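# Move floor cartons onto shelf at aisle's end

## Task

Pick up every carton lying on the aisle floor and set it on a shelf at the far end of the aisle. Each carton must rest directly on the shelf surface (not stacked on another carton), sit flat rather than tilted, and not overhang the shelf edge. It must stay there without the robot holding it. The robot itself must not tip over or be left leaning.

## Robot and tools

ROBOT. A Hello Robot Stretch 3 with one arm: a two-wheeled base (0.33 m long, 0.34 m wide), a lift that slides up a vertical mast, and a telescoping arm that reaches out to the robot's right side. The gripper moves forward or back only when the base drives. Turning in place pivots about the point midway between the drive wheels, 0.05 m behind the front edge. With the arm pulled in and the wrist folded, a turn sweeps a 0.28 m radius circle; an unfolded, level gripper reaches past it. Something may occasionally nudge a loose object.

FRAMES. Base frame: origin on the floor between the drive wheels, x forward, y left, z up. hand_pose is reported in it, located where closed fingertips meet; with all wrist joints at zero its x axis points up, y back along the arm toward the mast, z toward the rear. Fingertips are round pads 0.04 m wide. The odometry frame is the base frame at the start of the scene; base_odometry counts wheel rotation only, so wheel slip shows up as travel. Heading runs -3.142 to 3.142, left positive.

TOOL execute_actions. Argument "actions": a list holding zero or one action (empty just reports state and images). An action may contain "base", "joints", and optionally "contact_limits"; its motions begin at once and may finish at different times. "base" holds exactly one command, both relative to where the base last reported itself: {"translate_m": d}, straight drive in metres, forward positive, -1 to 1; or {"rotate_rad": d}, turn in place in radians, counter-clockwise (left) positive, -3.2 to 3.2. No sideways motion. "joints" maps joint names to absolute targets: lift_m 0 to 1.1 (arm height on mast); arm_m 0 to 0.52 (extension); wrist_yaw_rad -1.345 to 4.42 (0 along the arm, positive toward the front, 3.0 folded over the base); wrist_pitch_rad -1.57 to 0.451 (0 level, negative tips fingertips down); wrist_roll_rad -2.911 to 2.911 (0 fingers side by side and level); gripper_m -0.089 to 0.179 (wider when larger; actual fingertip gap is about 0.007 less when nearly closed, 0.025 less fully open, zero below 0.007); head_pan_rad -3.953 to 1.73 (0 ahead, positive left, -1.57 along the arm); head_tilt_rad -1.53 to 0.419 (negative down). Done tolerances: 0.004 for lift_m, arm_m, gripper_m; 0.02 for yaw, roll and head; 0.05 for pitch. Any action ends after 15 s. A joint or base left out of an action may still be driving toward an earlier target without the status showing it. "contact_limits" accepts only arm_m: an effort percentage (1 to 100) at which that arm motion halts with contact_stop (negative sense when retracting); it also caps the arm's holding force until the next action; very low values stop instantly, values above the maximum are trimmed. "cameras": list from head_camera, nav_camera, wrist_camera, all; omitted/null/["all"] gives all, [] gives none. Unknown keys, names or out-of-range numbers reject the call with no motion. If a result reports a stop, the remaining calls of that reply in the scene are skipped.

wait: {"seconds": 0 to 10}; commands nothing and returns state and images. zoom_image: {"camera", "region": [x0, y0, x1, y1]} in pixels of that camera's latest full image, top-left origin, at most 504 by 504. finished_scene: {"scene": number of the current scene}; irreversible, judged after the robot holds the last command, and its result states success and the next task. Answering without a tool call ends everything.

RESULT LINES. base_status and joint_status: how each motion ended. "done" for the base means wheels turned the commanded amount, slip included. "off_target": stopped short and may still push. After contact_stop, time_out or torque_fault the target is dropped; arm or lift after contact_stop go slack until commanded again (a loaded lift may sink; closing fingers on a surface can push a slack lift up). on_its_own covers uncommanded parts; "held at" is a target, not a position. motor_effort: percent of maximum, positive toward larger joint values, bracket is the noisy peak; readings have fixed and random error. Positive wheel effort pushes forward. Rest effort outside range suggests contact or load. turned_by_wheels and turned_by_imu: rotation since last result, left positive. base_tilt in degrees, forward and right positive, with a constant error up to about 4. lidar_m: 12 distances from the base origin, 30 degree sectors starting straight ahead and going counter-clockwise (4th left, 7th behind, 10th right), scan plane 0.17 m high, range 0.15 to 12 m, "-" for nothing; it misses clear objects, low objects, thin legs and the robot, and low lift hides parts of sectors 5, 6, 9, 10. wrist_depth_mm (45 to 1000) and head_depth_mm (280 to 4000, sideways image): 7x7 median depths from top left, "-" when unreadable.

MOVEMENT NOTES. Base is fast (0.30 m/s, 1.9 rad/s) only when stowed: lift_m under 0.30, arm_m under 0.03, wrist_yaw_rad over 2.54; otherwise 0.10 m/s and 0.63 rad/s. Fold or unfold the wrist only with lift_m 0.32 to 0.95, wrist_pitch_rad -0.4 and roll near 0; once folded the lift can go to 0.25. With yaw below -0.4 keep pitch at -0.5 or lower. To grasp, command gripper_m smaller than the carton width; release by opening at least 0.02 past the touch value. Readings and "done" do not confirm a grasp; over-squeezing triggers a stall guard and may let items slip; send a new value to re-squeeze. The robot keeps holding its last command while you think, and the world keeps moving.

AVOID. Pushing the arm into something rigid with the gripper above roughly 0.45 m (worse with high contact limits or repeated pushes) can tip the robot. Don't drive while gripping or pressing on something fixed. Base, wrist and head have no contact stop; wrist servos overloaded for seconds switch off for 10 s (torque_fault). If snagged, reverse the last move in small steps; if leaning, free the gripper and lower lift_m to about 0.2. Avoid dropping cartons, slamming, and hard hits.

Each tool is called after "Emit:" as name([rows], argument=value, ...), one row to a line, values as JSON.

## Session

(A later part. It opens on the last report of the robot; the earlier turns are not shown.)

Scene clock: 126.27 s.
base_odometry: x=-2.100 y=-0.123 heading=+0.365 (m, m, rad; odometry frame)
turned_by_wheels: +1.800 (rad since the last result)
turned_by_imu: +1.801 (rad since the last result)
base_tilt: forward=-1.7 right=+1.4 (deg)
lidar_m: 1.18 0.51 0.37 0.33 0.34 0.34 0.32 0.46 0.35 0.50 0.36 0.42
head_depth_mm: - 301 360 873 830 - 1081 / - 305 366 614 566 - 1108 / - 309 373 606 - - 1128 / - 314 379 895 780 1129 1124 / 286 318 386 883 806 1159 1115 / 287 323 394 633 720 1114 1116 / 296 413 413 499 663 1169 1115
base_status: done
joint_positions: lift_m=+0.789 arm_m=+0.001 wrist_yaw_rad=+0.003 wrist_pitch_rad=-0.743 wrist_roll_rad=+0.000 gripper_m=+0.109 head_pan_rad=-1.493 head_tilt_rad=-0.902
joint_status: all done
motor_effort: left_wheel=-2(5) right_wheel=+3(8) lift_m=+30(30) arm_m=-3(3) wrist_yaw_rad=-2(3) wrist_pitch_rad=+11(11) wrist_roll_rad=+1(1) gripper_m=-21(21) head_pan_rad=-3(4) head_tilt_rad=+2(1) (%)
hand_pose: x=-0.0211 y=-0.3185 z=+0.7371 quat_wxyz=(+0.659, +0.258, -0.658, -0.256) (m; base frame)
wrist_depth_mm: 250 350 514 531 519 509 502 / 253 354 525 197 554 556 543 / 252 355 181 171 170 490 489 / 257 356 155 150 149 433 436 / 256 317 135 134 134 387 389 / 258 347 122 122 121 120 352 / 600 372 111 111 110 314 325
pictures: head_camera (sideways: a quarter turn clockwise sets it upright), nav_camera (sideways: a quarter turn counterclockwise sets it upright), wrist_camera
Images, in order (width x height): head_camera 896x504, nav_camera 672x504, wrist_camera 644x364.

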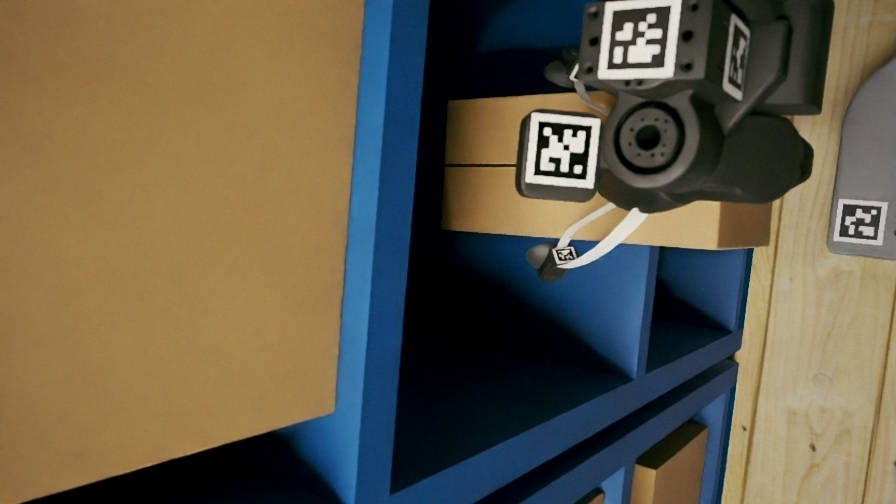

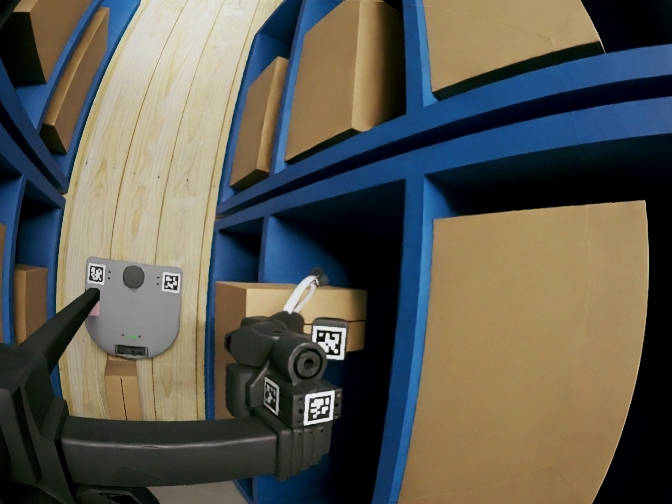

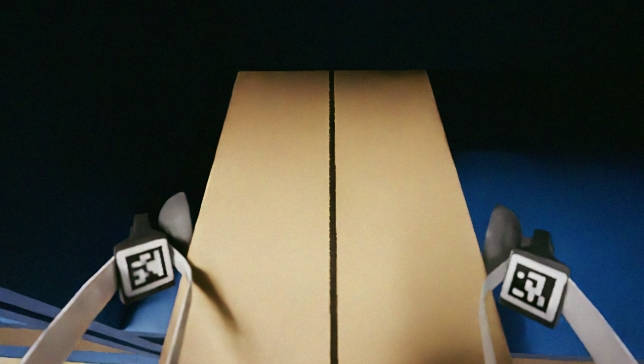

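Emit:
execute_actions([
  {"joints":{"arm_m":0.11,"lift_m":0.75,"wrist_pitch_rad":-0.68},"contact_limits":{"arm_m":10}},
], cameras=[])

Emit:
execute_actions([
  {"joints":{"lift_m":0.724,"wrist_pitch_rad":-0.65}},
], cameras=["head_camera"])

Emit:
execute_actions([
  {"joints":{"arm_m":0.155},"contact_limits":{"arm_m":10}},
], cameras=["head_camera"])

Scene clock: 132.23 s.
base_odometry: x=-2.100 y=-0.123 heading=+0.365 (m, m, rad; odometry frame)
turned_by_wheels: +0.000 (rad since the last result)
turned_by_imu: +0.001 (rad since the last result)
base_tilt: forward=-1.9 right=+1.5 (deg)
lidar_m: 1.18 0.51 0.37 0.33 0.34 0.34 0.32 0.46 0.35 0.50 0.36 0.42
head_depth_mm: - 301 360 389 - 910 1105 / - 305 366 394 - 983 1126 / - 309 373 407 604 1142 1141 / - 314 379 891 792 1157 1134 / 286 319 385 882 808 1161 1113 / 287 323 394 634 721 1109 1117 / 296 406 413 499 665 1160 1119
base_status: not commanded
joint_positions: lift_m=+0.750 arm_m=+0.110 wrist_yaw_rad=+0.002 wrist_pitch_rad=-0.703 wrist_roll_rad=+0.000 gripper_m=+0.109 head_pan_rad=-1.493 head_tilt_rad=-0.902
joint_status: all done
motor_effort: left_wheel=-2(2) right_wheel=+4(3) lift_m=+13(28) arm_m=+3(3) wrist_yaw_rad=-2(2) wrist_pitch_rad=+12(11) wrist_roll_rad=+0(0) gripper_m=-21(21) head_pan_rad=-3(3) head_tilt_rad=+2(2) (%)
contact_limits: arm_m 10 (drawing in: default 23, maximum 37; extending or still: default 31, maximum 50)
hand_pose: x=-0.0213 y=-0.4345 z=+0.7050 quat_wxyz=(+0.664, +0.244, -0.663, -0.244) (m; base frame)
wrist_depth_mm: 252 350 409 402 396 391 381 / 254 353 457 203 431 446 440 / 255 354 186 174 173 462 456 / 256 359 157 152 151 402 402 / 257 319 136 135 134 359 356 / 259 317 122 122 121 121 321 / 249 301 111 111 110 197 292
pictures: none
No camera images: the call's "cameras" was empty. Leave "cameras" out to get every camera's image.

Scene clock: 133.23 s.
base_odometry: x=-2.100 y=-0.123 heading=+0.365 (m, m, rad; odometry frame)
turned_by_wheels: +0.000 (rad since the last result)
turned_by_imu: +0.000 (rad since the last result)
base_tilt: forward=-2.0 right=+1.5 (deg)
lidar_m: 1.18 0.51 0.37 0.33 0.34 0.34 0.32 0.46 0.35 0.50 0.36 0.42
head_depth_mm: - 301 360 889 - 935 1096 / - 305 366 400 - 992 1123 / - 309 372 656 628 1137 1140 / - 314 379 898 794 1159 1126 / 286 318 386 883 807 1151 1114 / 287 323 394 634 722 1110 1117 / 296 413 413 499 664 1163 1117
base_status: not commanded
joint_positions: lift_m=+0.725 arm_m=+0.110 wrist_yaw_rad=+0.002 wrist_pitch_rad=-0.665 wrist_roll_rad=+0.000 gripper_m=+0.109 head_pan_rad=-1.493 head_tilt_rad=-0.902
joint_status: all done
motor_effort: left_wheel=-2(2) right_wheel=+4(3) lift_m=+12(18) arm_m=+3(3) wrist_yaw_rad=-1(2) wrist_pitch_rad=+8(13) wrist_roll_rad=+1(0) gripper_m=-22(22) head_pan_rad=-3(4) head_tilt_rad=+1(0) (%)
hand_pose: x=-0.0213 y=-0.4414 z=+0.6861 quat_wxyz=(+0.669, +0.232, -0.668, -0.231) (m; base frame)
wrist_depth_mm: 252 348 401 393 390 379 374 / 253 354 448 426 428 436 430 / 255 355 192 179 183 447 444 / 256 358 160 154 154 385 384 / 259 317 137 136 135 344 339 / 258 296 122 122 121 121 303 / 248 280 110 110 109 188 274
pictures: head_camera (sideways: a quarter turn clockwise sets it upright)
Images, in order (width x height): head_camera 896x504.

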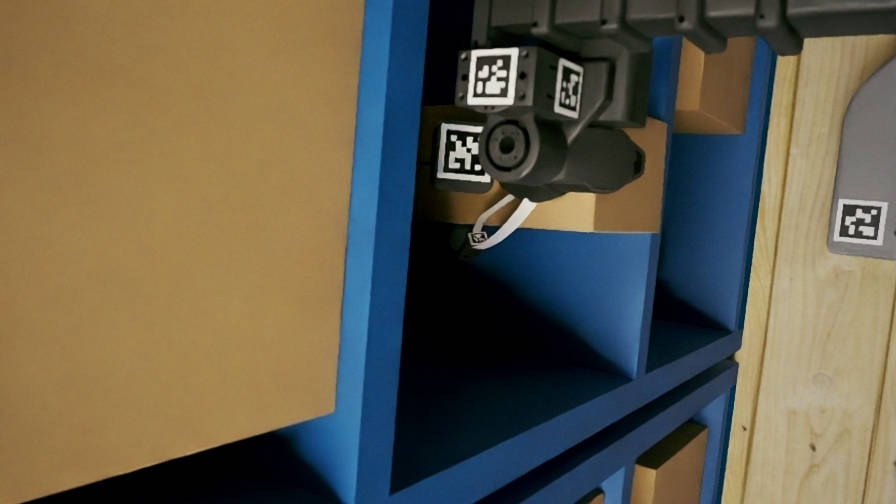

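Scene clock: 134.67 s.
base_odometry: x=-2.100 y=-0.123 heading=+0.365 (m, m, rad; odometry frame)
turned_by_wheels: +0.000 (rad since the last result)
turned_by_imu: +0.000 (rad since the last result)
base_tilt: forward=-1.8 right=+1.4 (deg)
lidar_m: 1.18 0.51 0.37 0.33 0.34 0.34 0.32 0.45 0.35 0.50 0.36 0.42
head_depth_mm: - 301 360 383 - 932 1092 / - 305 366 390 764 982 1130 / - 309 373 406 706 1137 1140 / - 314 379 895 794 1159 1131 / 286 318 386 882 808 1156 1112 / 287 323 394 634 721 1112 1119 / 296 406 412 500 663 1162 1115
base_status: not commanded
joint_positions: lift_m=+0.725 arm_m=+0.155 wrist_yaw_rad=+0.002 wrist_pitch_rad=-0.665 wrist_roll_rad=+0.000 gripper_m=+0.109 head_pan_rad=-1.493 head_tilt_rad=-0.902
joint_status: all done
motor_effort: left_wheel=-2(2) right_wheel=+4(3) lift_m=+12(12) arm_m=+3(4) wrist_yaw_rad=-1(1) wrist_pitch_rad=+7(7) wrist_roll_rad=+0(1) gripper_m=-21(21) head_pan_rad=-2(3) head_tilt_rad=+1(2) (%)
contact_limits: arm_m 10 (drawing in: default 23, maximum 37; extending or still: default 31, maximum 50)
hand_pose: x=-0.0213 y=-0.4865 z=+0.6863 quat_wxyz=(+0.669, +0.231, -0.668, -0.231) (m; base frame)
wrist_depth_mm: 251 342 355 348 342 339 332 / 254 354 398 381 379 385 379 / 256 355 192 179 184 426 424 / 257 358 160 155 154 387 382 / 257 320 137 136 135 344 339 / 257 298 122 121 121 121 303 / 248 279 110 110 109 189 274
pictures: head_camera (sideways: a quarter turn clockwise sets it upright)
Images, in order (width x height): head_camera 896x504.

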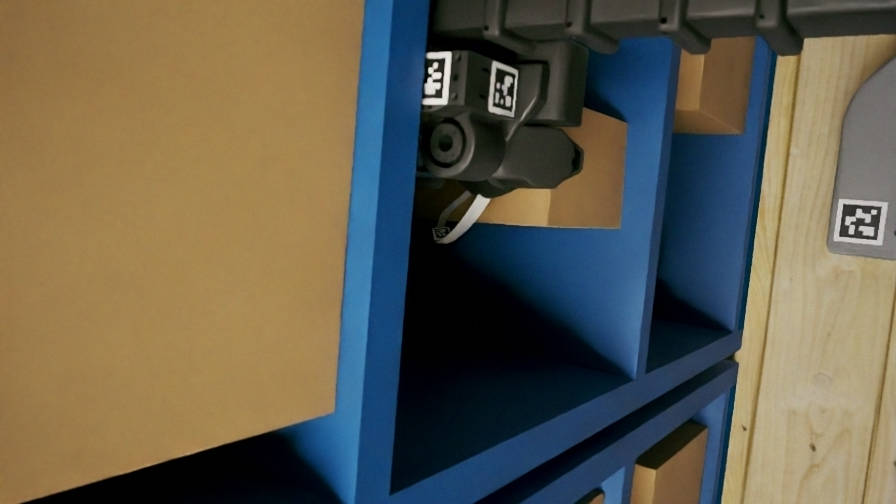

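Emit:
execute_actions([
  {"joints":{"gripper_m":0.179}},
], cameras=[])

Emit:
execute_actions([
  {"joints":{"arm_m":0.0,"head_tilt_rad":-1.15}},
], cameras=["wrist_camera"])

Emit:
execute_actions([
  {"joints":{"wrist_pitch_rad":-1.25}},
], cameras=[])

Emit:
execute_actions([
  {"base":{"rotate_rad":-1.655},"joints":{"lift_m":0.40,"wrist_yaw_rad":0.126}},
], cameras=[])

Emit:
execute_actions([
  {"joints":{"lift_m":0.30,"arm_m":0.165,"wrist_pitch_rad":-0.84}},
], cameras=["wrist_camera","head_camera"])

Scene clock: 141.83 s.
base_odometry: x=-2.100 y=-0.123 heading=+0.365 (m, m, rad; odometry frame)
turned_by_wheels: +0.000 (rad since the last result)
turned_by_imu: +0.001 (rad since the last result)
base_tilt: forward=-1.9 right=+1.4 (deg)
lidar_m: 1.18 0.51 0.37 0.33 0.34 0.33 0.32 0.46 0.35 0.50 0.36 0.42
head_depth_mm: - 301 360 382 - 932 1091 / - 305 366 390 763 979 1127 / - 309 372 407 703 1140 1142 / - 314 379 881 793 1156 1129 / 286 318 385 880 810 1155 1117 / 287 323 394 635 720 1107 1118 / 296 407 413 499 665 1161 1121
base_status: not commanded
joint_positions: lift_m=+0.725 arm_m=+0.155 wrist_yaw_rad=+0.001 wrist_pitch_rad=-0.661 wrist_roll_rad=+0.001 gripper_m=+0.179 head_pan_rad=-1.493 head_tilt_rad=-0.902
joint_status: all done
motor_effort: left_wheel=-2(2) right_wheel=+3(4) lift_m=+12(12) arm_m=+3(3) wrist_yaw_rad=-1(2) wrist_pitch_rad=+5(16) wrist_roll_rad=+0(0) gripper_m=+0(92) head_pan_rad=-3(4) head_tilt_rad=+2(1) (%)
hand_pose: x=-0.0214 y=-0.4873 z=+0.6870 quat_wxyz=(+0.669, +0.230, -0.669, -0.230) (m; base frame)
wrist_depth_mm: 252 342 352 349 341 338 333 / 253 354 393 377 377 384 378 / 256 356 194 181 184 430 421 / 258 358 161 155 154 393 385 / 258 342 138 137 136 339 345 / 247 303 123 122 121 292 309 / 272 275 111 110 110 113 271
pictures: none
No camera images: the call's "cameras" was empty. Leave "cameras" out to get every camera's image.

Scene clock: 144.23 s.
base_odometry: x=-2.100 y=-0.123 heading=+0.365 (m, m, rad; odometry frame)
turned_by_wheels: +0.000 (rad since the last result)
turned_by_imu: +0.000 (rad since the last result)
base_tilt: forward=-1.8 right=+1.4 (deg)
lidar_m: 1.18 0.51 0.37 0.33 0.34 0.34 0.32 0.46 0.35 0.50 0.36 0.42
head_depth_mm: 304 357 852 793 - 1185 - / 308 359 663 790 - - - / 312 362 647 - 1226 - - / 316 367 860 800 1236 1180 1096 / 321 371 852 814 1232 1187 1110 / 325 377 644 791 1244 1192 1113 / 387 384 528 802 1243 1188 1113
base_status: not commanded
joint_positions: lift_m=+0.725 arm_m=+0.001 wrist_yaw_rad=+0.001 wrist_pitch_rad=-0.662 wrist_roll_rad=+0.001 gripper_m=+0.179 head_pan_rad=-1.493 head_tilt_rad=-1.136
joint_status: all done
motor_effort: left_wheel=-2(2) right_wheel=+3(3) lift_m=+12(13) arm_m=-3(4) wrist_yaw_rad=-1(1) wrist_pitch_rad=+6(5) wrist_roll_rad=+0(0) gripper_m=+0(0) head_pan_rad=-3(2) head_tilt_rad=-10(34) (%)
hand_pose: x=-0.0214 y=-0.3334 z=+0.6868 quat_wxyz=(+0.669, +0.230, -0.669, -0.230) (m; base frame)
wrist_depth_mm: 250 349 502 265 471 489 480 / 253 352 524 215 223 519 520 / 255 355 433 181 179 448 451 / 256 357 165 156 155 390 385 / 258 338 332 170 170 341 343 / 247 306 305 225 240 306 309 / 274 280 281 280 278 275 270
pictures: wrist_camera
Images, in order (width x height): wrist_camera 644x364.

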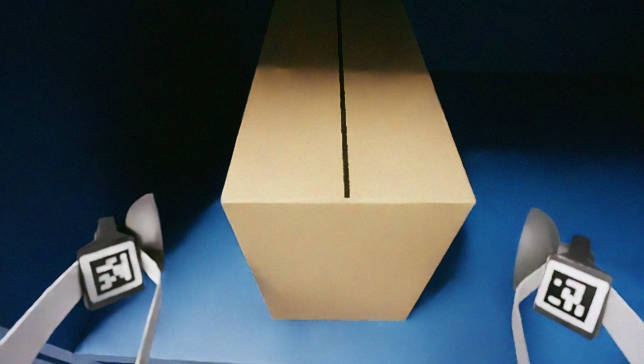

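Scene clock: 145.37 s.
base_odometry: x=-2.100 y=-0.123 heading=+0.365 (m, m, rad; odometry frame)
turned_by_wheels: +0.000 (rad since the last result)
turned_by_imu: +0.000 (rad since the last result)
base_tilt: forward=-1.9 right=+1.4 (deg)
lidar_m: 1.18 0.51 0.37 0.33 0.34 0.34 0.32 0.45 0.35 0.50 0.36 0.42
head_depth_mm: 304 358 852 796 - 1182 - / 307 359 663 783 - - - / 312 362 647 693 - - - / 316 367 860 803 1237 1179 1098 / 321 371 853 814 1230 1187 1111 / 325 377 645 794 1252 1190 1110 / 387 384 528 802 1256 1192 1113
base_status: not commanded
joint_positions: lift_m=+0.725 arm_m=+0.001 wrist_yaw_rad=+0.001 wrist_pitch_rad=-1.251 wrist_roll_rad=+0.001 gripper_m=+0.179 head_pan_rad=-1.493 head_tilt_rad=-1.136
joint_status: all done
motor_effort: left_wheel=-2(2) right_wheel=+3(4) lift_m=+12(13) arm_m=-3(3) wrist_yaw_rad=-1(1) wrist_pitch_rad=+0(4) wrist_roll_rad=+0(0) gripper_m=+0(0) head_pan_rad=-3(3) head_tilt_rad=-9(9) (%)
hand_pose: x=-0.0216 y=-0.2037 z=+0.6124 quat_wxyz=(+0.573, +0.414, -0.573, -0.414) (m; base frame)
wrist_depth_mm: 250 271 267 205 206 257 252 / 253 267 264 258 255 252 249 / 383 382 525 727 441 437 431 / 835 818 803 806 736 708 689 / 822 811 800 789 783 778 760 / 815 785 788 791 - 760 726 / 778 774 768 - - 598 556
pictures: none
No camera images: the call's "cameras" was empty. Leave "cameras" out to get every camera's image.

Scene clock: 149.13 s.
base_odometry: x=-2.100 y=-0.123 heading=-1.290 (m, m, rad; odometry frame)
turned_by_wheels: -1.655 (rad since the last result)
turned_by_imu: -1.655 (rad since the last result)
base_tilt: forward=-1.9 right=+1.5 (deg)
lidar_m: 0.38 0.36 0.40 1.18 0.52 0.37 0.33 0.34 0.43 0.32 0.50 0.35
head_depth_mm: 716 886 1116 1283 1171 1088 - / 719 887 1164 1354 1276 - - / 719 893 1175 1195 1120 - - / 723 896 1173 1339 1265 1185 1095 / 725 897 1181 1366 1271 1184 1107 / 728 903 1136 1272 1206 1168 1099 / 727 865 880 833 936 1112 1050
base_status: done
joint_positions: lift_m=+0.401 arm_m=+0.001 wrist_yaw_rad=+0.124 wrist_pitch_rad=-1.251 wrist_roll_rad=+0.001 gripper_m=+0.179 head_pan_rad=-1.493 head_tilt_rad=-1.136
joint_status: all done
motor_effort: left_wheel=+2(6) right_wheel=-4(5) lift_m=+13(13) arm_m=-3(3) wrist_yaw_rad=+2(3) wrist_pitch_rad=+1(1) wrist_roll_rad=+0(0) gripper_m=+0(1) head_pan_rad=-3(3) head_tilt_rad=-9(9) (%)
hand_pose: x=-0.0145 y=-0.2032 z=+0.2884 quat_wxyz=(+0.597, +0.449, -0.546, -0.379) (m; base frame)
wrist_depth_mm: 387 503 500 296 295 473 391 / 387 494 489 293 293 468 380 / 388 489 480 463 468 463 375 / 394 477 471 465 458 453 369 / 388 467 465 460 455 447 348 / 390 459 454 - - 441 326 / 413 455 445 - - - 353
pictures: none
No camera images: the call's "cameras" was empty. Leave "cameras" out to get every camera's image.

Scene clock: 151.60 s.
base_odometry: x=-2.100 y=-0.123 heading=-1.290 (m, m, rad; odometry frame)
turned_by_wheels: +0.000 (rad since the last result)
turned_by_imu: +0.000 (rad since the last result)
base_tilt: forward=-1.8 right=+1.4 (deg)
lidar_m: 0.38 0.36 0.40 1.19 0.52 0.37 0.33 0.34 0.43 0.32 0.50 0.35
head_depth_mm: 714 887 1116 1280 1176 1092 - / 717 889 1162 1376 1256 - - / 721 892 1167 1363 1233 - - / 723 895 1174 1335 1251 1184 1093 / 725 900 1181 1367 1269 1185 1108 / 726 903 1133 1267 1209 1162 1101 / 728 866 879 833 940 1108 1050
base_status: not commanded
joint_positions: lift_m=+0.301 arm_m=+0.165 wrist_yaw_rad=+0.124 wrist_pitch_rad=-0.852 wrist_roll_rad=+0.001 gripper_m=+0.179 head_pan_rad=-1.493 head_tilt_rad=-1.136
joint_status: all done
motor_effort: left_wheel=+3(3) right_wheel=-4(4) lift_m=+13(8) arm_m=+3(5) wrist_yaw_rad=+1(2) wrist_pitch_rad=+6(7) wrist_roll_rad=+0(0) gripper_m=+0(1) head_pan_rad=-3(3) head_tilt_rad=-8(9) (%)
hand_pose: x=-0.0029 y=-0.4590 z=+0.2304 quat_wxyz=(+0.661, +0.332, -0.624, -0.252) (m; base frame)
wrist_depth_mm: 349 338 328 320 311 304 295 / 383 407 394 382 369 360 330 / 410 477 449 264 409 415 356 / 391 458 444 241 430 441 359 / 379 424 403 221 396 407 324 / 364 380 371 204 208 372 301 / 355 362 196 190 194 351 335
pictures: head_camera (sideways: a quarter turn clockwise sets it upright), wrist_camera
Images, in order (width x height): head_camera 896x504, wrist_camera 644x364.

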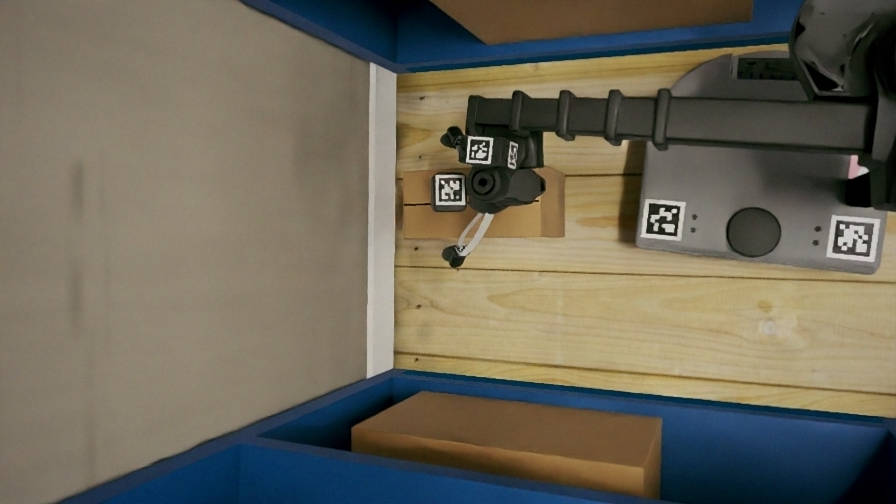

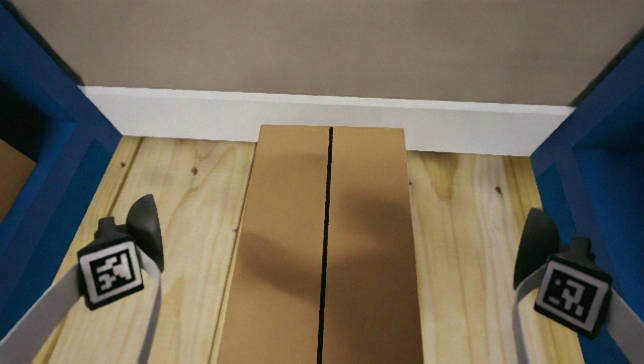

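Emit:
execute_actions([
  {"base":{"translate_m":0.009},"joints":{"arm_m":0.174,"lift_m":0.213}},
], cameras=["wrist_camera"])

Emit:
execute_actions([
  {"joints":{"gripper_m":0.105}},
], cameras=[])

Emit:
execute_actions([
  {"joints":{"lift_m":0.25}},
], cameras=["wrist_camera"])

Scene clock: 155.83 s.
base_odometry: x=-2.098 y=-0.131 heading=-1.289 (m, m, rad; odometry frame)
turned_by_wheels: +0.000 (rad since the last result)
turned_by_imu: +0.001 (rad since the last result)
base_tilt: forward=-1.9 right=+1.4 (deg)
lidar_m: 0.38 0.35 0.39 1.18 0.53 0.38 0.34 0.35 0.44 0.32 0.49 0.34
head_depth_mm: 716 883 1118 1287 1177 1116 - / 716 887 1164 1365 1262 - - / 719 891 1168 1197 1238 - - / 723 897 1175 1364 1256 1184 1094 / 722 897 1185 1366 1267 1189 1110 / 725 902 1129 1234 1194 1167 1091 / 710 844 878 829 925 1106 1048
base_status: done
joint_positions: lift_m=+0.214 arm_m=+0.174 wrist_yaw_rad=+0.124 wrist_pitch_rad=-0.852 wrist_roll_rad=+0.001 gripper_m=+0.179 head_pan_rad=-1.493 head_tilt_rad=-1.136
joint_status: all done
motor_effort: left_wheel=+2(7) right_wheel=-4(5) lift_m=+13(12) arm_m=+3(3) wrist_yaw_rad=+2(2) wrist_pitch_rad=+6(6) wrist_roll_rad=+0(0) gripper_m=+0(0) head_pan_rad=-3(4) head_tilt_rad=-8(9) (%)
hand_pose: x=-0.0029 y=-0.4681 z=+0.1435 quat_wxyz=(+0.661, +0.332, -0.624, -0.252) (m; base frame)
wrist_depth_mm: 336 326 313 301 293 294 286 / 359 376 338 171 169 330 315 / 378 394 161 155 152 371 347 / 351 356 143 140 138 342 327 / 330 328 130 128 128 306 307 / 307 294 120 119 118 119 289 / 277 278 111 110 109 110 262
pictures: wrist_camera
Images, in order (width x height): wrist_camera 644x364.

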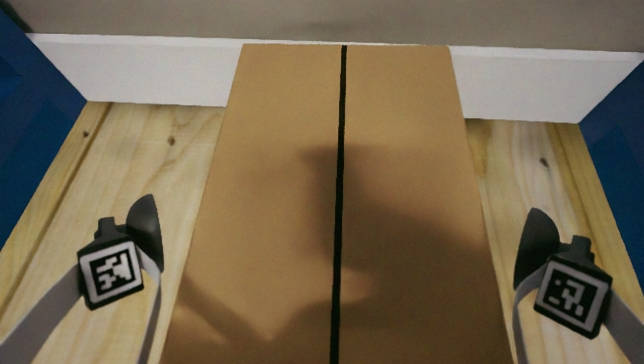

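Scene clock: 157.07 s.
base_odometry: x=-2.098 y=-0.131 heading=-1.289 (m, m, rad; odometry frame)
turned_by_wheels: +0.000 (rad since the last result)
turned_by_imu: +0.000 (rad since the last result)
base_tilt: forward=-2.0 right=+1.5 (deg)
lidar_m: 0.38 0.35 0.39 1.18 0.54 0.38 0.34 0.35 0.45 0.32 0.49 0.34
head_depth_mm: 713 886 1116 1275 1178 1118 - / 717 890 1167 1353 1260 - - / 721 891 1169 1189 1236 - - / 722 893 1179 1366 1250 1184 1094 / 725 901 1178 1372 1266 1188 1109 / 725 900 1135 1231 1200 1167 1090 / 710 846 879 828 925 1105 1050
base_status: not commanded
joint_positions: lift_m=+0.214 arm_m=+0.174 wrist_yaw_rad=+0.124 wrist_pitch_rad=-0.834 wrist_roll_rad=+0.001 gripper_m=+0.106 head_pan_rad=-1.493 head_tilt_rad=-1.136
joint_status: all done
motor_effort: left_wheel=+2(2) right_wheel=-1(4) lift_m=+12(12) arm_m=+3(3) wrist_yaw_rad=+1(1) wrist_pitch_rad=-3(6) wrist_roll_rad=+0(0) gripper_m=-24(99) head_pan_rad=-2(3) head_tilt_rad=-9(9) (%)
hand_pose: x=-0.0025 y=-0.4718 z=+0.1462 quat_wxyz=(+0.663, +0.326, -0.627, -0.246) (m; base frame)
wrist_depth_mm: 331 320 312 305 296 287 282 / 357 365 333 178 177 323 312 / 379 400 167 160 158 371 346 / 359 362 148 145 143 350 332 / 333 337 133 132 131 317 310 / 305 294 122 121 120 120 289 / 283 281 113 112 111 264 269
pictures: none
No camera images: the call's "cameras" was empty. Leave "cameras" out to get every camera's image.

Scene clock: 158.20 s.
base_odometry: x=-2.098 y=-0.131 heading=-1.289 (m, m, rad; odometry frame)
turned_by_wheels: +0.000 (rad since the last result)
turned_by_imu: +0.000 (rad since the last result)
base_tilt: forward=-1.9 right=+1.5 (deg)
lidar_m: 0.38 0.35 0.39 1.18 0.54 0.38 0.34 0.35 0.44 0.32 0.49 0.34
head_depth_mm: 714 881 1114 1281 1179 1120 - / 718 890 1162 1372 1259 - - / 719 893 1167 1156 1236 - - / 720 896 1177 1362 1255 1187 1094 / 724 895 1185 1371 1267 1183 1111 / 727 902 1137 1235 1198 1160 1091 / 710 841 878 827 924 1107 1051
base_status: not commanded
joint_positions: lift_m=+0.249 arm_m=+0.174 wrist_yaw_rad=+0.124 wrist_pitch_rad=-0.855 wrist_roll_rad=+0.001 gripper_m=+0.109 head_pan_rad=-1.493 head_tilt_rad=-1.136
joint_status: all done
motor_effort: left_wheel=+2(2) right_wheel=-3(3) lift_m=+30(30) arm_m=+3(3) wrist_yaw_rad=+1(2) wrist_pitch_rad=+7(8) wrist_roll_rad=+0(0) gripper_m=-22(23) head_pan_rad=-3(3) head_tilt_rad=-9(9) (%)
hand_pose: x=-0.0030 y=-0.4675 z=+0.1790 quat_wxyz=(+0.660, +0.333, -0.624, -0.253) (m; base frame)
wrist_depth_mm: 336 329 318 311 302 295 285 / 373 375 354 173 171 341 327 / 377 433 161 156 155 399 347 / 385 396 146 142 142 380 343 / 358 370 133 132 130 241 339 / 342 328 123 122 120 120 317 / 311 310 114 113 112 291 297
pictures: wrist_camera
Images, in order (width x height): wrist_camera 644x364.

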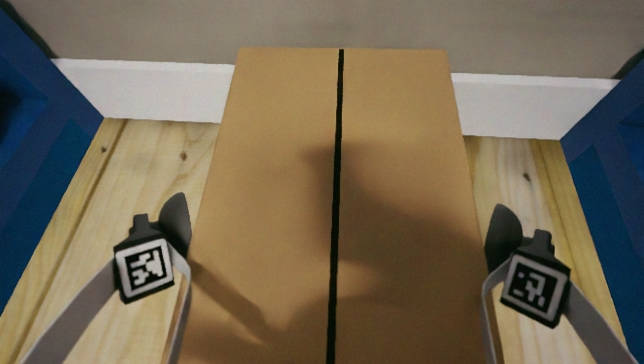

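Emit:
execute_actions([
  {"base":{"rotate_rad":0.3},"joints":{"lift_m":0.785,"arm_m":0.1,"wrist_yaw_rad":0.0,"wrist_pitch_rad":-0.72,"head_tilt_rad":-0.9}},
], cameras=["wrist_camera"])

Emit:
execute_actions([
  {"base":{"rotate_rad":0.74},"joints":{"arm_m":0.14}},
])

Scene clock: 177.67 s.
base_odometry: x=-2.098 y=-0.131 heading=-0.990 (m, m, rad; odometry frame)
turned_by_wheels: +0.300 (rad since the last result)
turned_by_imu: +0.302 (rad since the last result)
base_tilt: forward=-1.9 right=+1.5 (deg)
lidar_m: 0.45 0.35 0.57 0.76 0.39 0.38 0.34 0.38 0.69 0.69 0.37 0.34
head_depth_mm: 596 689 815 - - 1227 1104 / 617 716 838 - - 1206 1127 / 638 742 868 644 572 1201 1142 / 660 775 927 1110 1334 1231 1128 / 613 752 907 953 1131 1194 1112 / 602 557 957 919 837 948 1071 / 604 492 999 921 811 735 1039
base_status: done
joint_positions: lift_m=+0.784 arm_m=+0.100 wrist_yaw_rad=+0.002 wrist_pitch_rad=-0.741 wrist_roll_rad=+0.001 gripper_m=+0.109 head_pan_rad=-1.493 head_tilt_rad=-0.902
joint_status: all done
motor_effort: left_wheel=-2(7) right_wheel=+4(7) lift_m=+30(29) arm_m=-3(0) wrist_yaw_rad=-1(3) wrist_pitch_rad=+10(12) wrist_roll_rad=+0(0) gripper_m=-21(21) head_pan_rad=-2(4) head_tilt_rad=+1(25) (%)
hand_pose: x=-0.0212 y=-0.4179 z=+0.7323 quat_wxyz=(+0.659, +0.257, -0.659, -0.256) (m; base frame)
wrist_depth_mm: 415 377 398 375 344 320 299 / 513 456 433 191 191 366 335 / 512 501 177 168 167 421 384 / 445 446 154 149 148 494 447 / 396 406 135 134 133 541 517 / 360 451 122 122 121 122 564 / 326 481 112 112 111 715 717
pictures: wrist_camera
Images, in order (width x height): wrist_camera 644x364.

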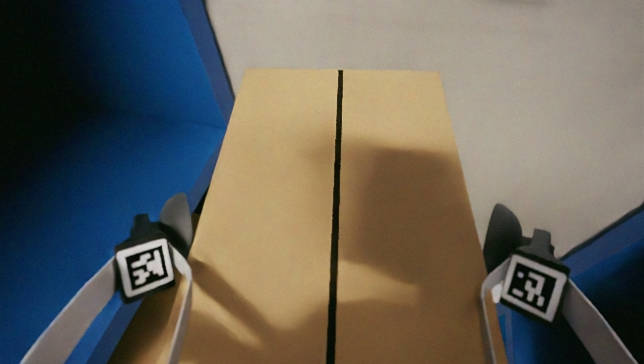

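Scene clock: 179.80 s.
base_odometry: x=-2.098 y=-0.131 heading=-0.250 (m, m, rad; odometry frame)
turned_by_wheels: +0.740 (rad since the last result)
turned_by_imu: +0.740 (rad since the last result)
base_tilt: forward=-1.9 right=+1.5 (deg)
lidar_m: 0.39 1.18 0.54 0.38 0.34 0.35 0.44 0.69 0.49 0.34 0.37 0.35
head_depth_mm: 355 457 956 - 1245 1225 1108 / 329 394 445 - 696 1210 1126 / 310 367 420 645 629 1180 1144 / 297 343 402 900 795 1122 1131 / 290 323 384 888 760 1125 1100 / - 304 358 659 635 745 1084 / - 294 335 376 772 724 1030
base_status: done
joint_positions: lift_m=+0.784 arm_m=+0.140 wrist_yaw_rad=+0.001 wrist_pitch_rad=-0.741 wrist_roll_rad=+0.001 gripper_m=+0.109 head_pan_rad=-1.493 head_tilt_rad=-0.902
joint_status: all done
motor_effort: left_wheel=-2(5) right_wheel=+3(9) lift_m=+30(30) arm_m=+3(3) wrist_yaw_rad=-1(2) wrist_pitch_rad=+11(11) wrist_roll_rad=+0(0) gripper_m=-21(21) head_pan_rad=-2(3) head_tilt_rad=+0(1) (%)
hand_pose: x=-0.0213 y=-0.4574 z=+0.7323 quat_wxyz=(+0.659, +0.257, -0.659, -0.256) (m; base frame)
wrist_depth_mm: 352 392 456 540 532 398 319 / 381 430 491 193 191 426 340 / 421 480 177 168 167 463 362 / 441 443 153 149 148 426 406 / 386 406 135 134 133 383 452 / 285 345 122 122 121 121 493 / 254 318 112 111 111 693 563
pictures: head_camera (sideways: a quarter turn clockwise sets it upright), nav_camera (sideways: a quarter turn counterclockwise sets it upright), wrist_camera
Images, in order (width x height): head_camera 896x504, nav_camera 672x504, wrist_camera 644x364.

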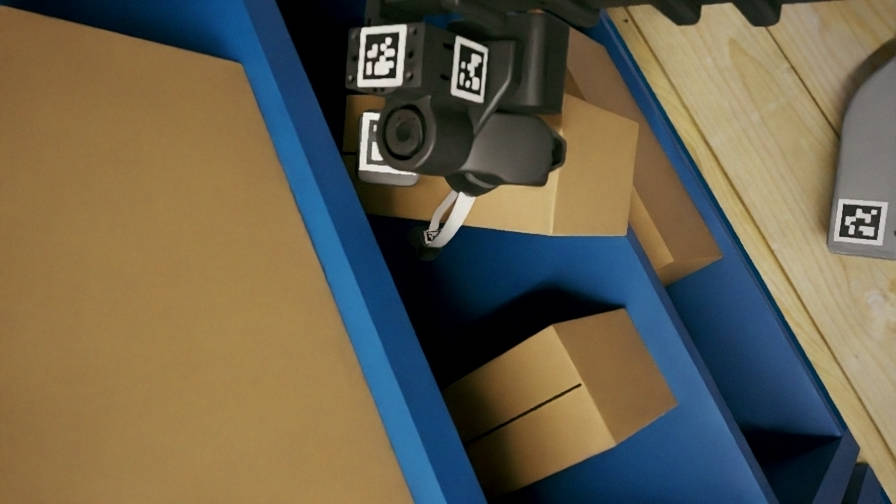

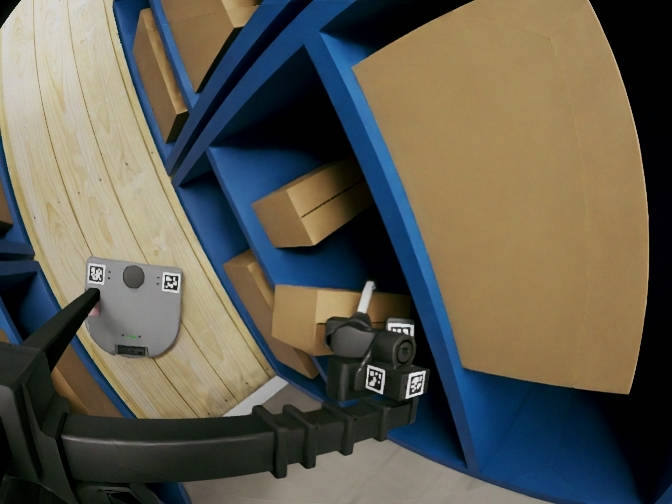

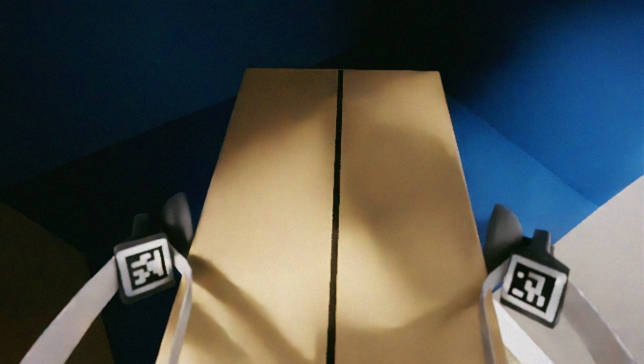

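Emit:
execute_actions(actions=[])

Scene clock: 186.30 s.
base_odometry: x=-2.098 y=-0.131 heading=-0.250 (m, m, rad; odometry frame)
turned_by_wheels: +0.000 (rad since the last result)
turned_by_imu: +0.001 (rad since the last result)
base_tilt: forward=-1.8 right=+1.4 (deg)
lidar_m: 0.39 1.18 0.54 0.38 0.34 0.35 0.44 0.69 0.49 0.34 0.37 0.35
head_depth_mm: 355 458 954 - 1251 1226 1104 / 329 394 445 - 696 1208 1121 / 311 367 420 646 629 1179 1145 / 297 343 401 898 795 1123 1126 / 290 323 384 886 758 1120 1096 / - 304 358 660 634 744 1086 / - 294 336 376 772 725 1029
base_status: done
joint_positions: lift_m=+0.784 arm_m=+0.140 wrist_yaw_rad=+0.001 wrist_pitch_rad=-0.741 wrist_roll_rad=+0.001 gripper_m=+0.109 head_pan_rad=-1.493 head_tilt_rad=-0.902
joint_status: all done
motor_effort: left_wheel=-2(5) right_wheel=+3(9) lift_m=+30(30) arm_m=+3(3) wrist_yaw_rad=-1(2) wrist_pitch_rad=+11(11) wrist_roll_rad=+0(0) gripper_m=-21(21) head_pan_rad=-2(3) head_tilt_rad=+1(1) (%)
hand_pose: x=-0.0213 y=-0.4574 z=+0.7323 quat_wxyz=(+0.659, +0.257, -0.659, -0.256) (m; base frame)
wrist_depth_mm: 352 392 456 544 536 398 320 / 381 438 491 191 190 433 340 / 422 484 178 167 166 462 362 / 443 439 154 149 148 429 403 / 388 405 135 134 133 387 454 / 286 343 123 122 121 122 498 / 254 320 112 111 111 679 568
pictures: head_camera (sideways: a quarter turn clockwise sets it upright), nav_camera (sideways: a quarter turn counterclockwise sets it upright), wrist_camera
Images, in order (width x height): head_camera 896x504, nav_camera 672x504, wrist_camera 644x364.

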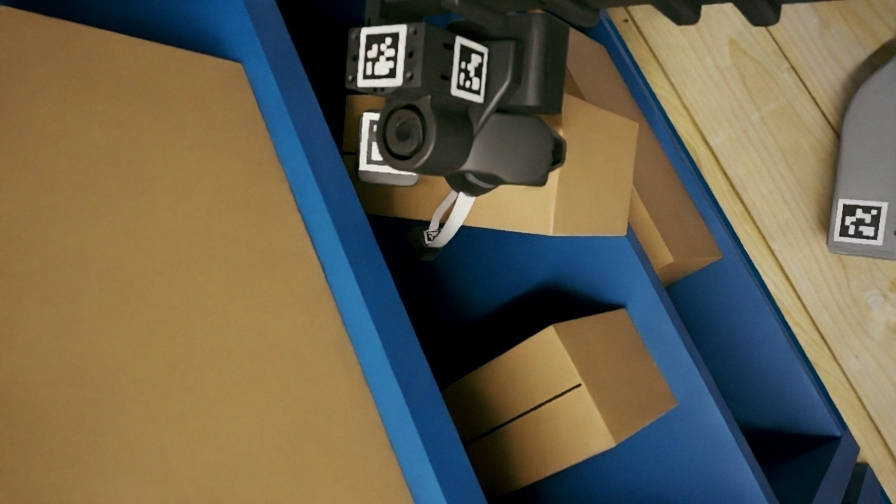

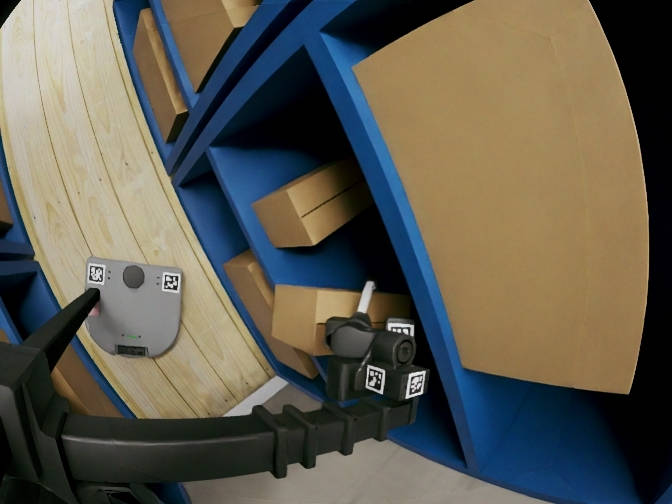

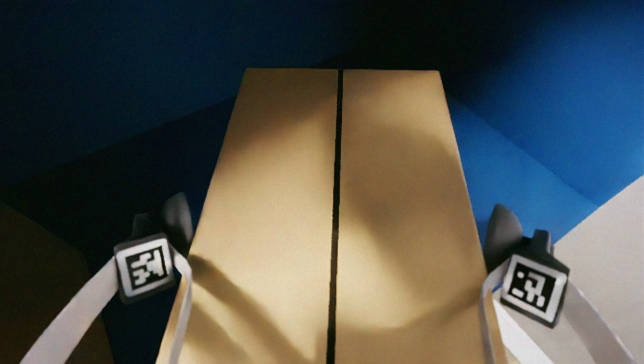

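Emit:
execute_actions([
  {"joints":{"arm_m":0.17,"lift_m":0.75,"wrist_pitch_rad":-0.68},"contact_limits":{"arm_m":10}},
], cameras=[])

Emit:
execute_actions([
  {"joints":{"lift_m":0.724,"wrist_pitch_rad":-0.65}},
])

Scene clock: 189.03 s.
base_odometry: x=-2.098 y=-0.131 heading=-0.250 (m, m, rad; odometry frame)
turned_by_wheels: +0.000 (rad since the last result)
turned_by_imu: +0.000 (rad since the last result)
base_tilt: forward=-1.8 right=+1.5 (deg)
lidar_m: 0.39 1.18 0.54 0.38 0.34 0.35 0.44 0.69 0.49 0.34 0.37 0.35
head_depth_mm: 355 458 957 - 1183 1230 1105 / 330 394 441 - 1005 1209 1125 / 310 366 420 675 709 1174 1140 / 297 343 402 899 793 1126 1128 / 290 323 384 885 759 1128 1100 / - 305 358 660 636 746 1085 / - 294 336 376 771 725 1032
base_status: not commanded
joint_positions: lift_m=+0.750 arm_m=+0.170 wrist_yaw_rad=+0.001 wrist_pitch_rad=-0.703 wrist_roll_rad=+0.001 gripper_m=+0.109 head_pan_rad=-1.493 head_tilt_rad=-0.902
joint_status: all done
motor_effort: left_wheel=-2(2) right_wheel=+3(2) lift_m=+13(25) arm_m=+3(3) wrist_yaw_rad=-1(2) wrist_pitch_rad=+12(13) wrist_roll_rad=+0(0) gripper_m=-20(21) head_pan_rad=-4(3) head_tilt_rad=+1(1) (%)
contact_limits: arm_m 10 (drawing in: default 23, maximum 37; extending or still: default 31, maximum 50)
hand_pose: x=-0.0213 y=-0.4946 z=+0.7052 quat_wxyz=(+0.664, +0.244, -0.664, -0.243) (m; base frame)
wrist_depth_mm: 325 366 418 495 504 377 302 / 356 401 453 194 457 406 320 / 390 445 180 170 168 435 341 / 409 417 154 150 149 403 365 / 367 377 135 134 134 358 354 / 332 316 122 122 121 122 451 / 289 299 112 111 111 297 515
pictures: none
No camera images: the call's "cameras" was empty. Leave "cameras" out to get every camera's image.

Scene clock: 190.03 s.
base_odometry: x=-2.098 y=-0.131 heading=-0.250 (m, m, rad; odometry frame)
turned_by_wheels: +0.000 (rad since the last result)
turned_by_imu: +0.000 (rad since the last result)
base_tilt: forward=-1.9 right=+1.4 (deg)
lidar_m: 0.39 1.18 0.54 0.38 0.34 0.35 0.44 0.69 0.49 0.34 0.37 0.35
head_depth_mm: 356 458 985 - - 1235 1096 / 330 394 454 - 1039 1208 1127 / 310 367 421 707 727 1173 1145 / 297 344 402 898 791 1127 1131 / 290 323 384 897 760 1126 1101 / - 304 358 660 636 744 1089 / - 294 336 376 772 724 1027
base_status: not commanded
joint_positions: lift_m=+0.725 arm_m=+0.170 wrist_yaw_rad=+0.001 wrist_pitch_rad=-0.664 wrist_roll_rad=+0.001 gripper_m=+0.109 head_pan_rad=-1.493 head_tilt_rad=-0.902
joint_status: all done
motor_effort: left_wheel=-2(2) right_wheel=+3(3) lift_m=+12(12) arm_m=+3(3) wrist_yaw_rad=-1(1) wrist_pitch_rad=+7(14) wrist_roll_rad=+0(0) gripper_m=-21(21) head_pan_rad=-4(3) head_tilt_rad=+1(2) (%)
hand_pose: x=-0.0213 y=-0.5016 z=+0.6864 quat_wxyz=(+0.668, +0.231, -0.668, -0.231) (m; base frame)
wrist_depth_mm: 323 360 415 492 491 370 299 / 349 394 447 512 490 398 315 / 380 431 432 179 179 423 335 / 396 396 160 155 154 386 359 / 351 358 137 136 135 343 337 / 314 297 122 121 121 120 425 / 282 281 110 110 109 273 507
pictures: head_camera (sideways: a quarter turn clockwise sets it upright), nav_camera (sideways: a quarter turn counterclockwise sets it upright), wrist_camera
Images, in order (width x height): head_camera 896x504, nav_camera 672x504, wrist_camera 644x364.

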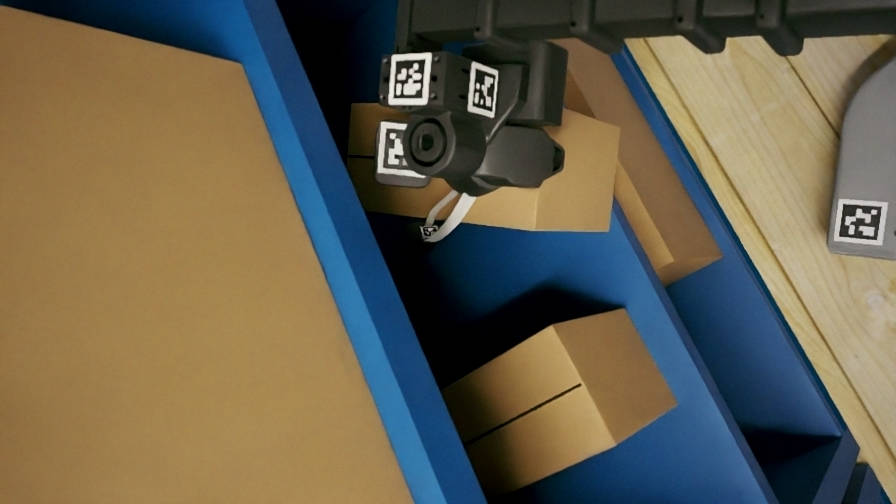

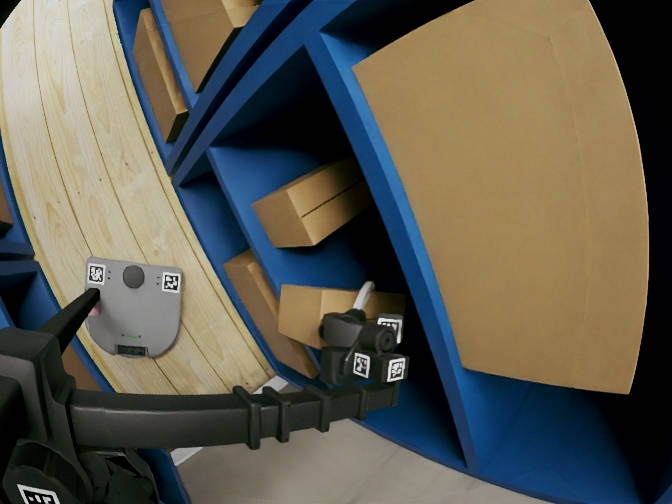

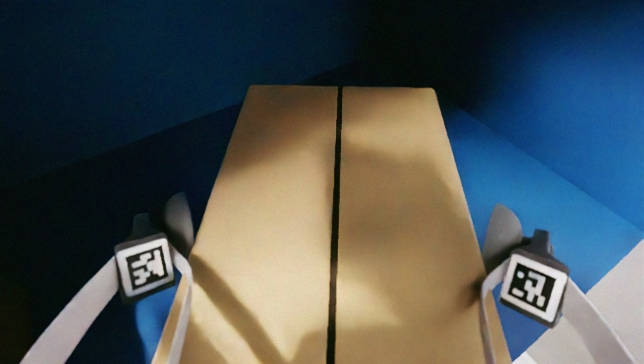

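Emit:
execute_actions([
  {"joints":{"arm_m":0.28},"contact_limits":{"arm_m":10}},
])

Scene clock: 193.30 s.
base_odometry: x=-2.098 y=-0.131 heading=-0.250 (m, m, rad; odometry frame)
turned_by_wheels: +0.000 (rad since the last result)
turned_by_imu: +0.001 (rad since the last result)
base_tilt: forward=-1.9 right=+1.3 (deg)
lidar_m: 0.39 1.18 0.54 0.38 0.34 0.35 0.44 0.69 0.49 0.34 0.37 0.35
head_depth_mm: 355 459 462 890 1113 1229 1094 / 330 393 436 819 1001 1210 1127 / 311 367 419 730 819 1171 1144 / 297 344 401 914 809 1129 1131 / 290 323 384 884 759 1130 1104 / - 305 358 659 635 745 1086 / - 294 336 376 772 725 1029
base_status: not commanded
joint_positions: lift_m=+0.725 arm_m=+0.280 wrist_yaw_rad=+0.001 wrist_pitch_rad=-0.663 wrist_roll_rad=+0.001 gripper_m=+0.109 head_pan_rad=-1.493 head_tilt_rad=-0.902
joint_status: all done
motor_effort: left_wheel=-2(2) right_wheel=+3(3) lift_m=+12(12) arm_m=+3(4) wrist_yaw_rad=-1(1) wrist_pitch_rad=+6(7) wrist_roll_rad=+0(0) gripper_m=-21(21) head_pan_rad=-4(3) head_tilt_rad=+1(1) (%)
contact_limits: arm_m 10 (drawing in: default 23, maximum 37; extending or still: default 31, maximum 50)
hand_pose: x=-0.0213 y=-0.6119 z=+0.6867 quat_wxyz=(+0.669, +0.230, -0.669, -0.230) (m; base frame)
wrist_depth_mm: 251 280 324 385 403 309 246 / 276 310 356 403 406 330 263 / 301 345 371 179 178 359 278 / 335 376 159 155 154 372 294 / 352 356 137 136 136 342 317 / 312 297 122 122 121 120 301 / 282 281 110 110 109 263 272
pictures: head_camera (sideways: a quarter turn clockwise sets it upright), nav_camera (sideways: a quarter turn counterclockwise sets it upright), wrist_camera
Images, in order (width x height): head_camera 896x504, nav_camera 672x504, wrist_camera 644x364.

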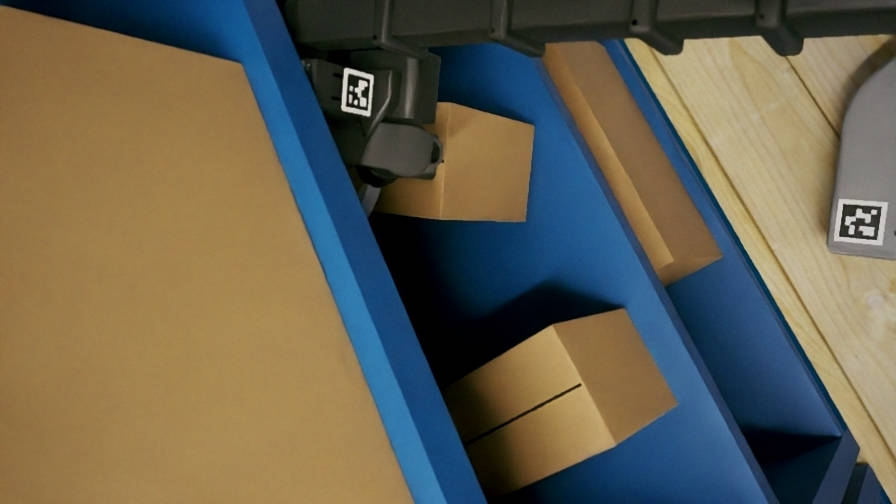

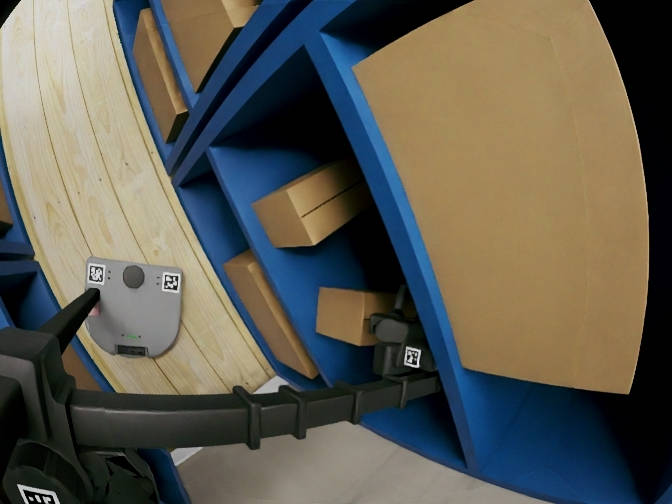

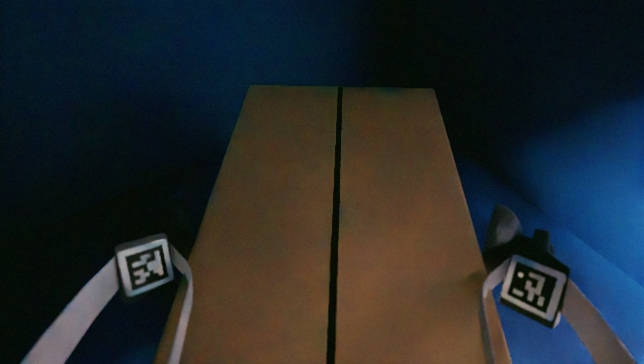

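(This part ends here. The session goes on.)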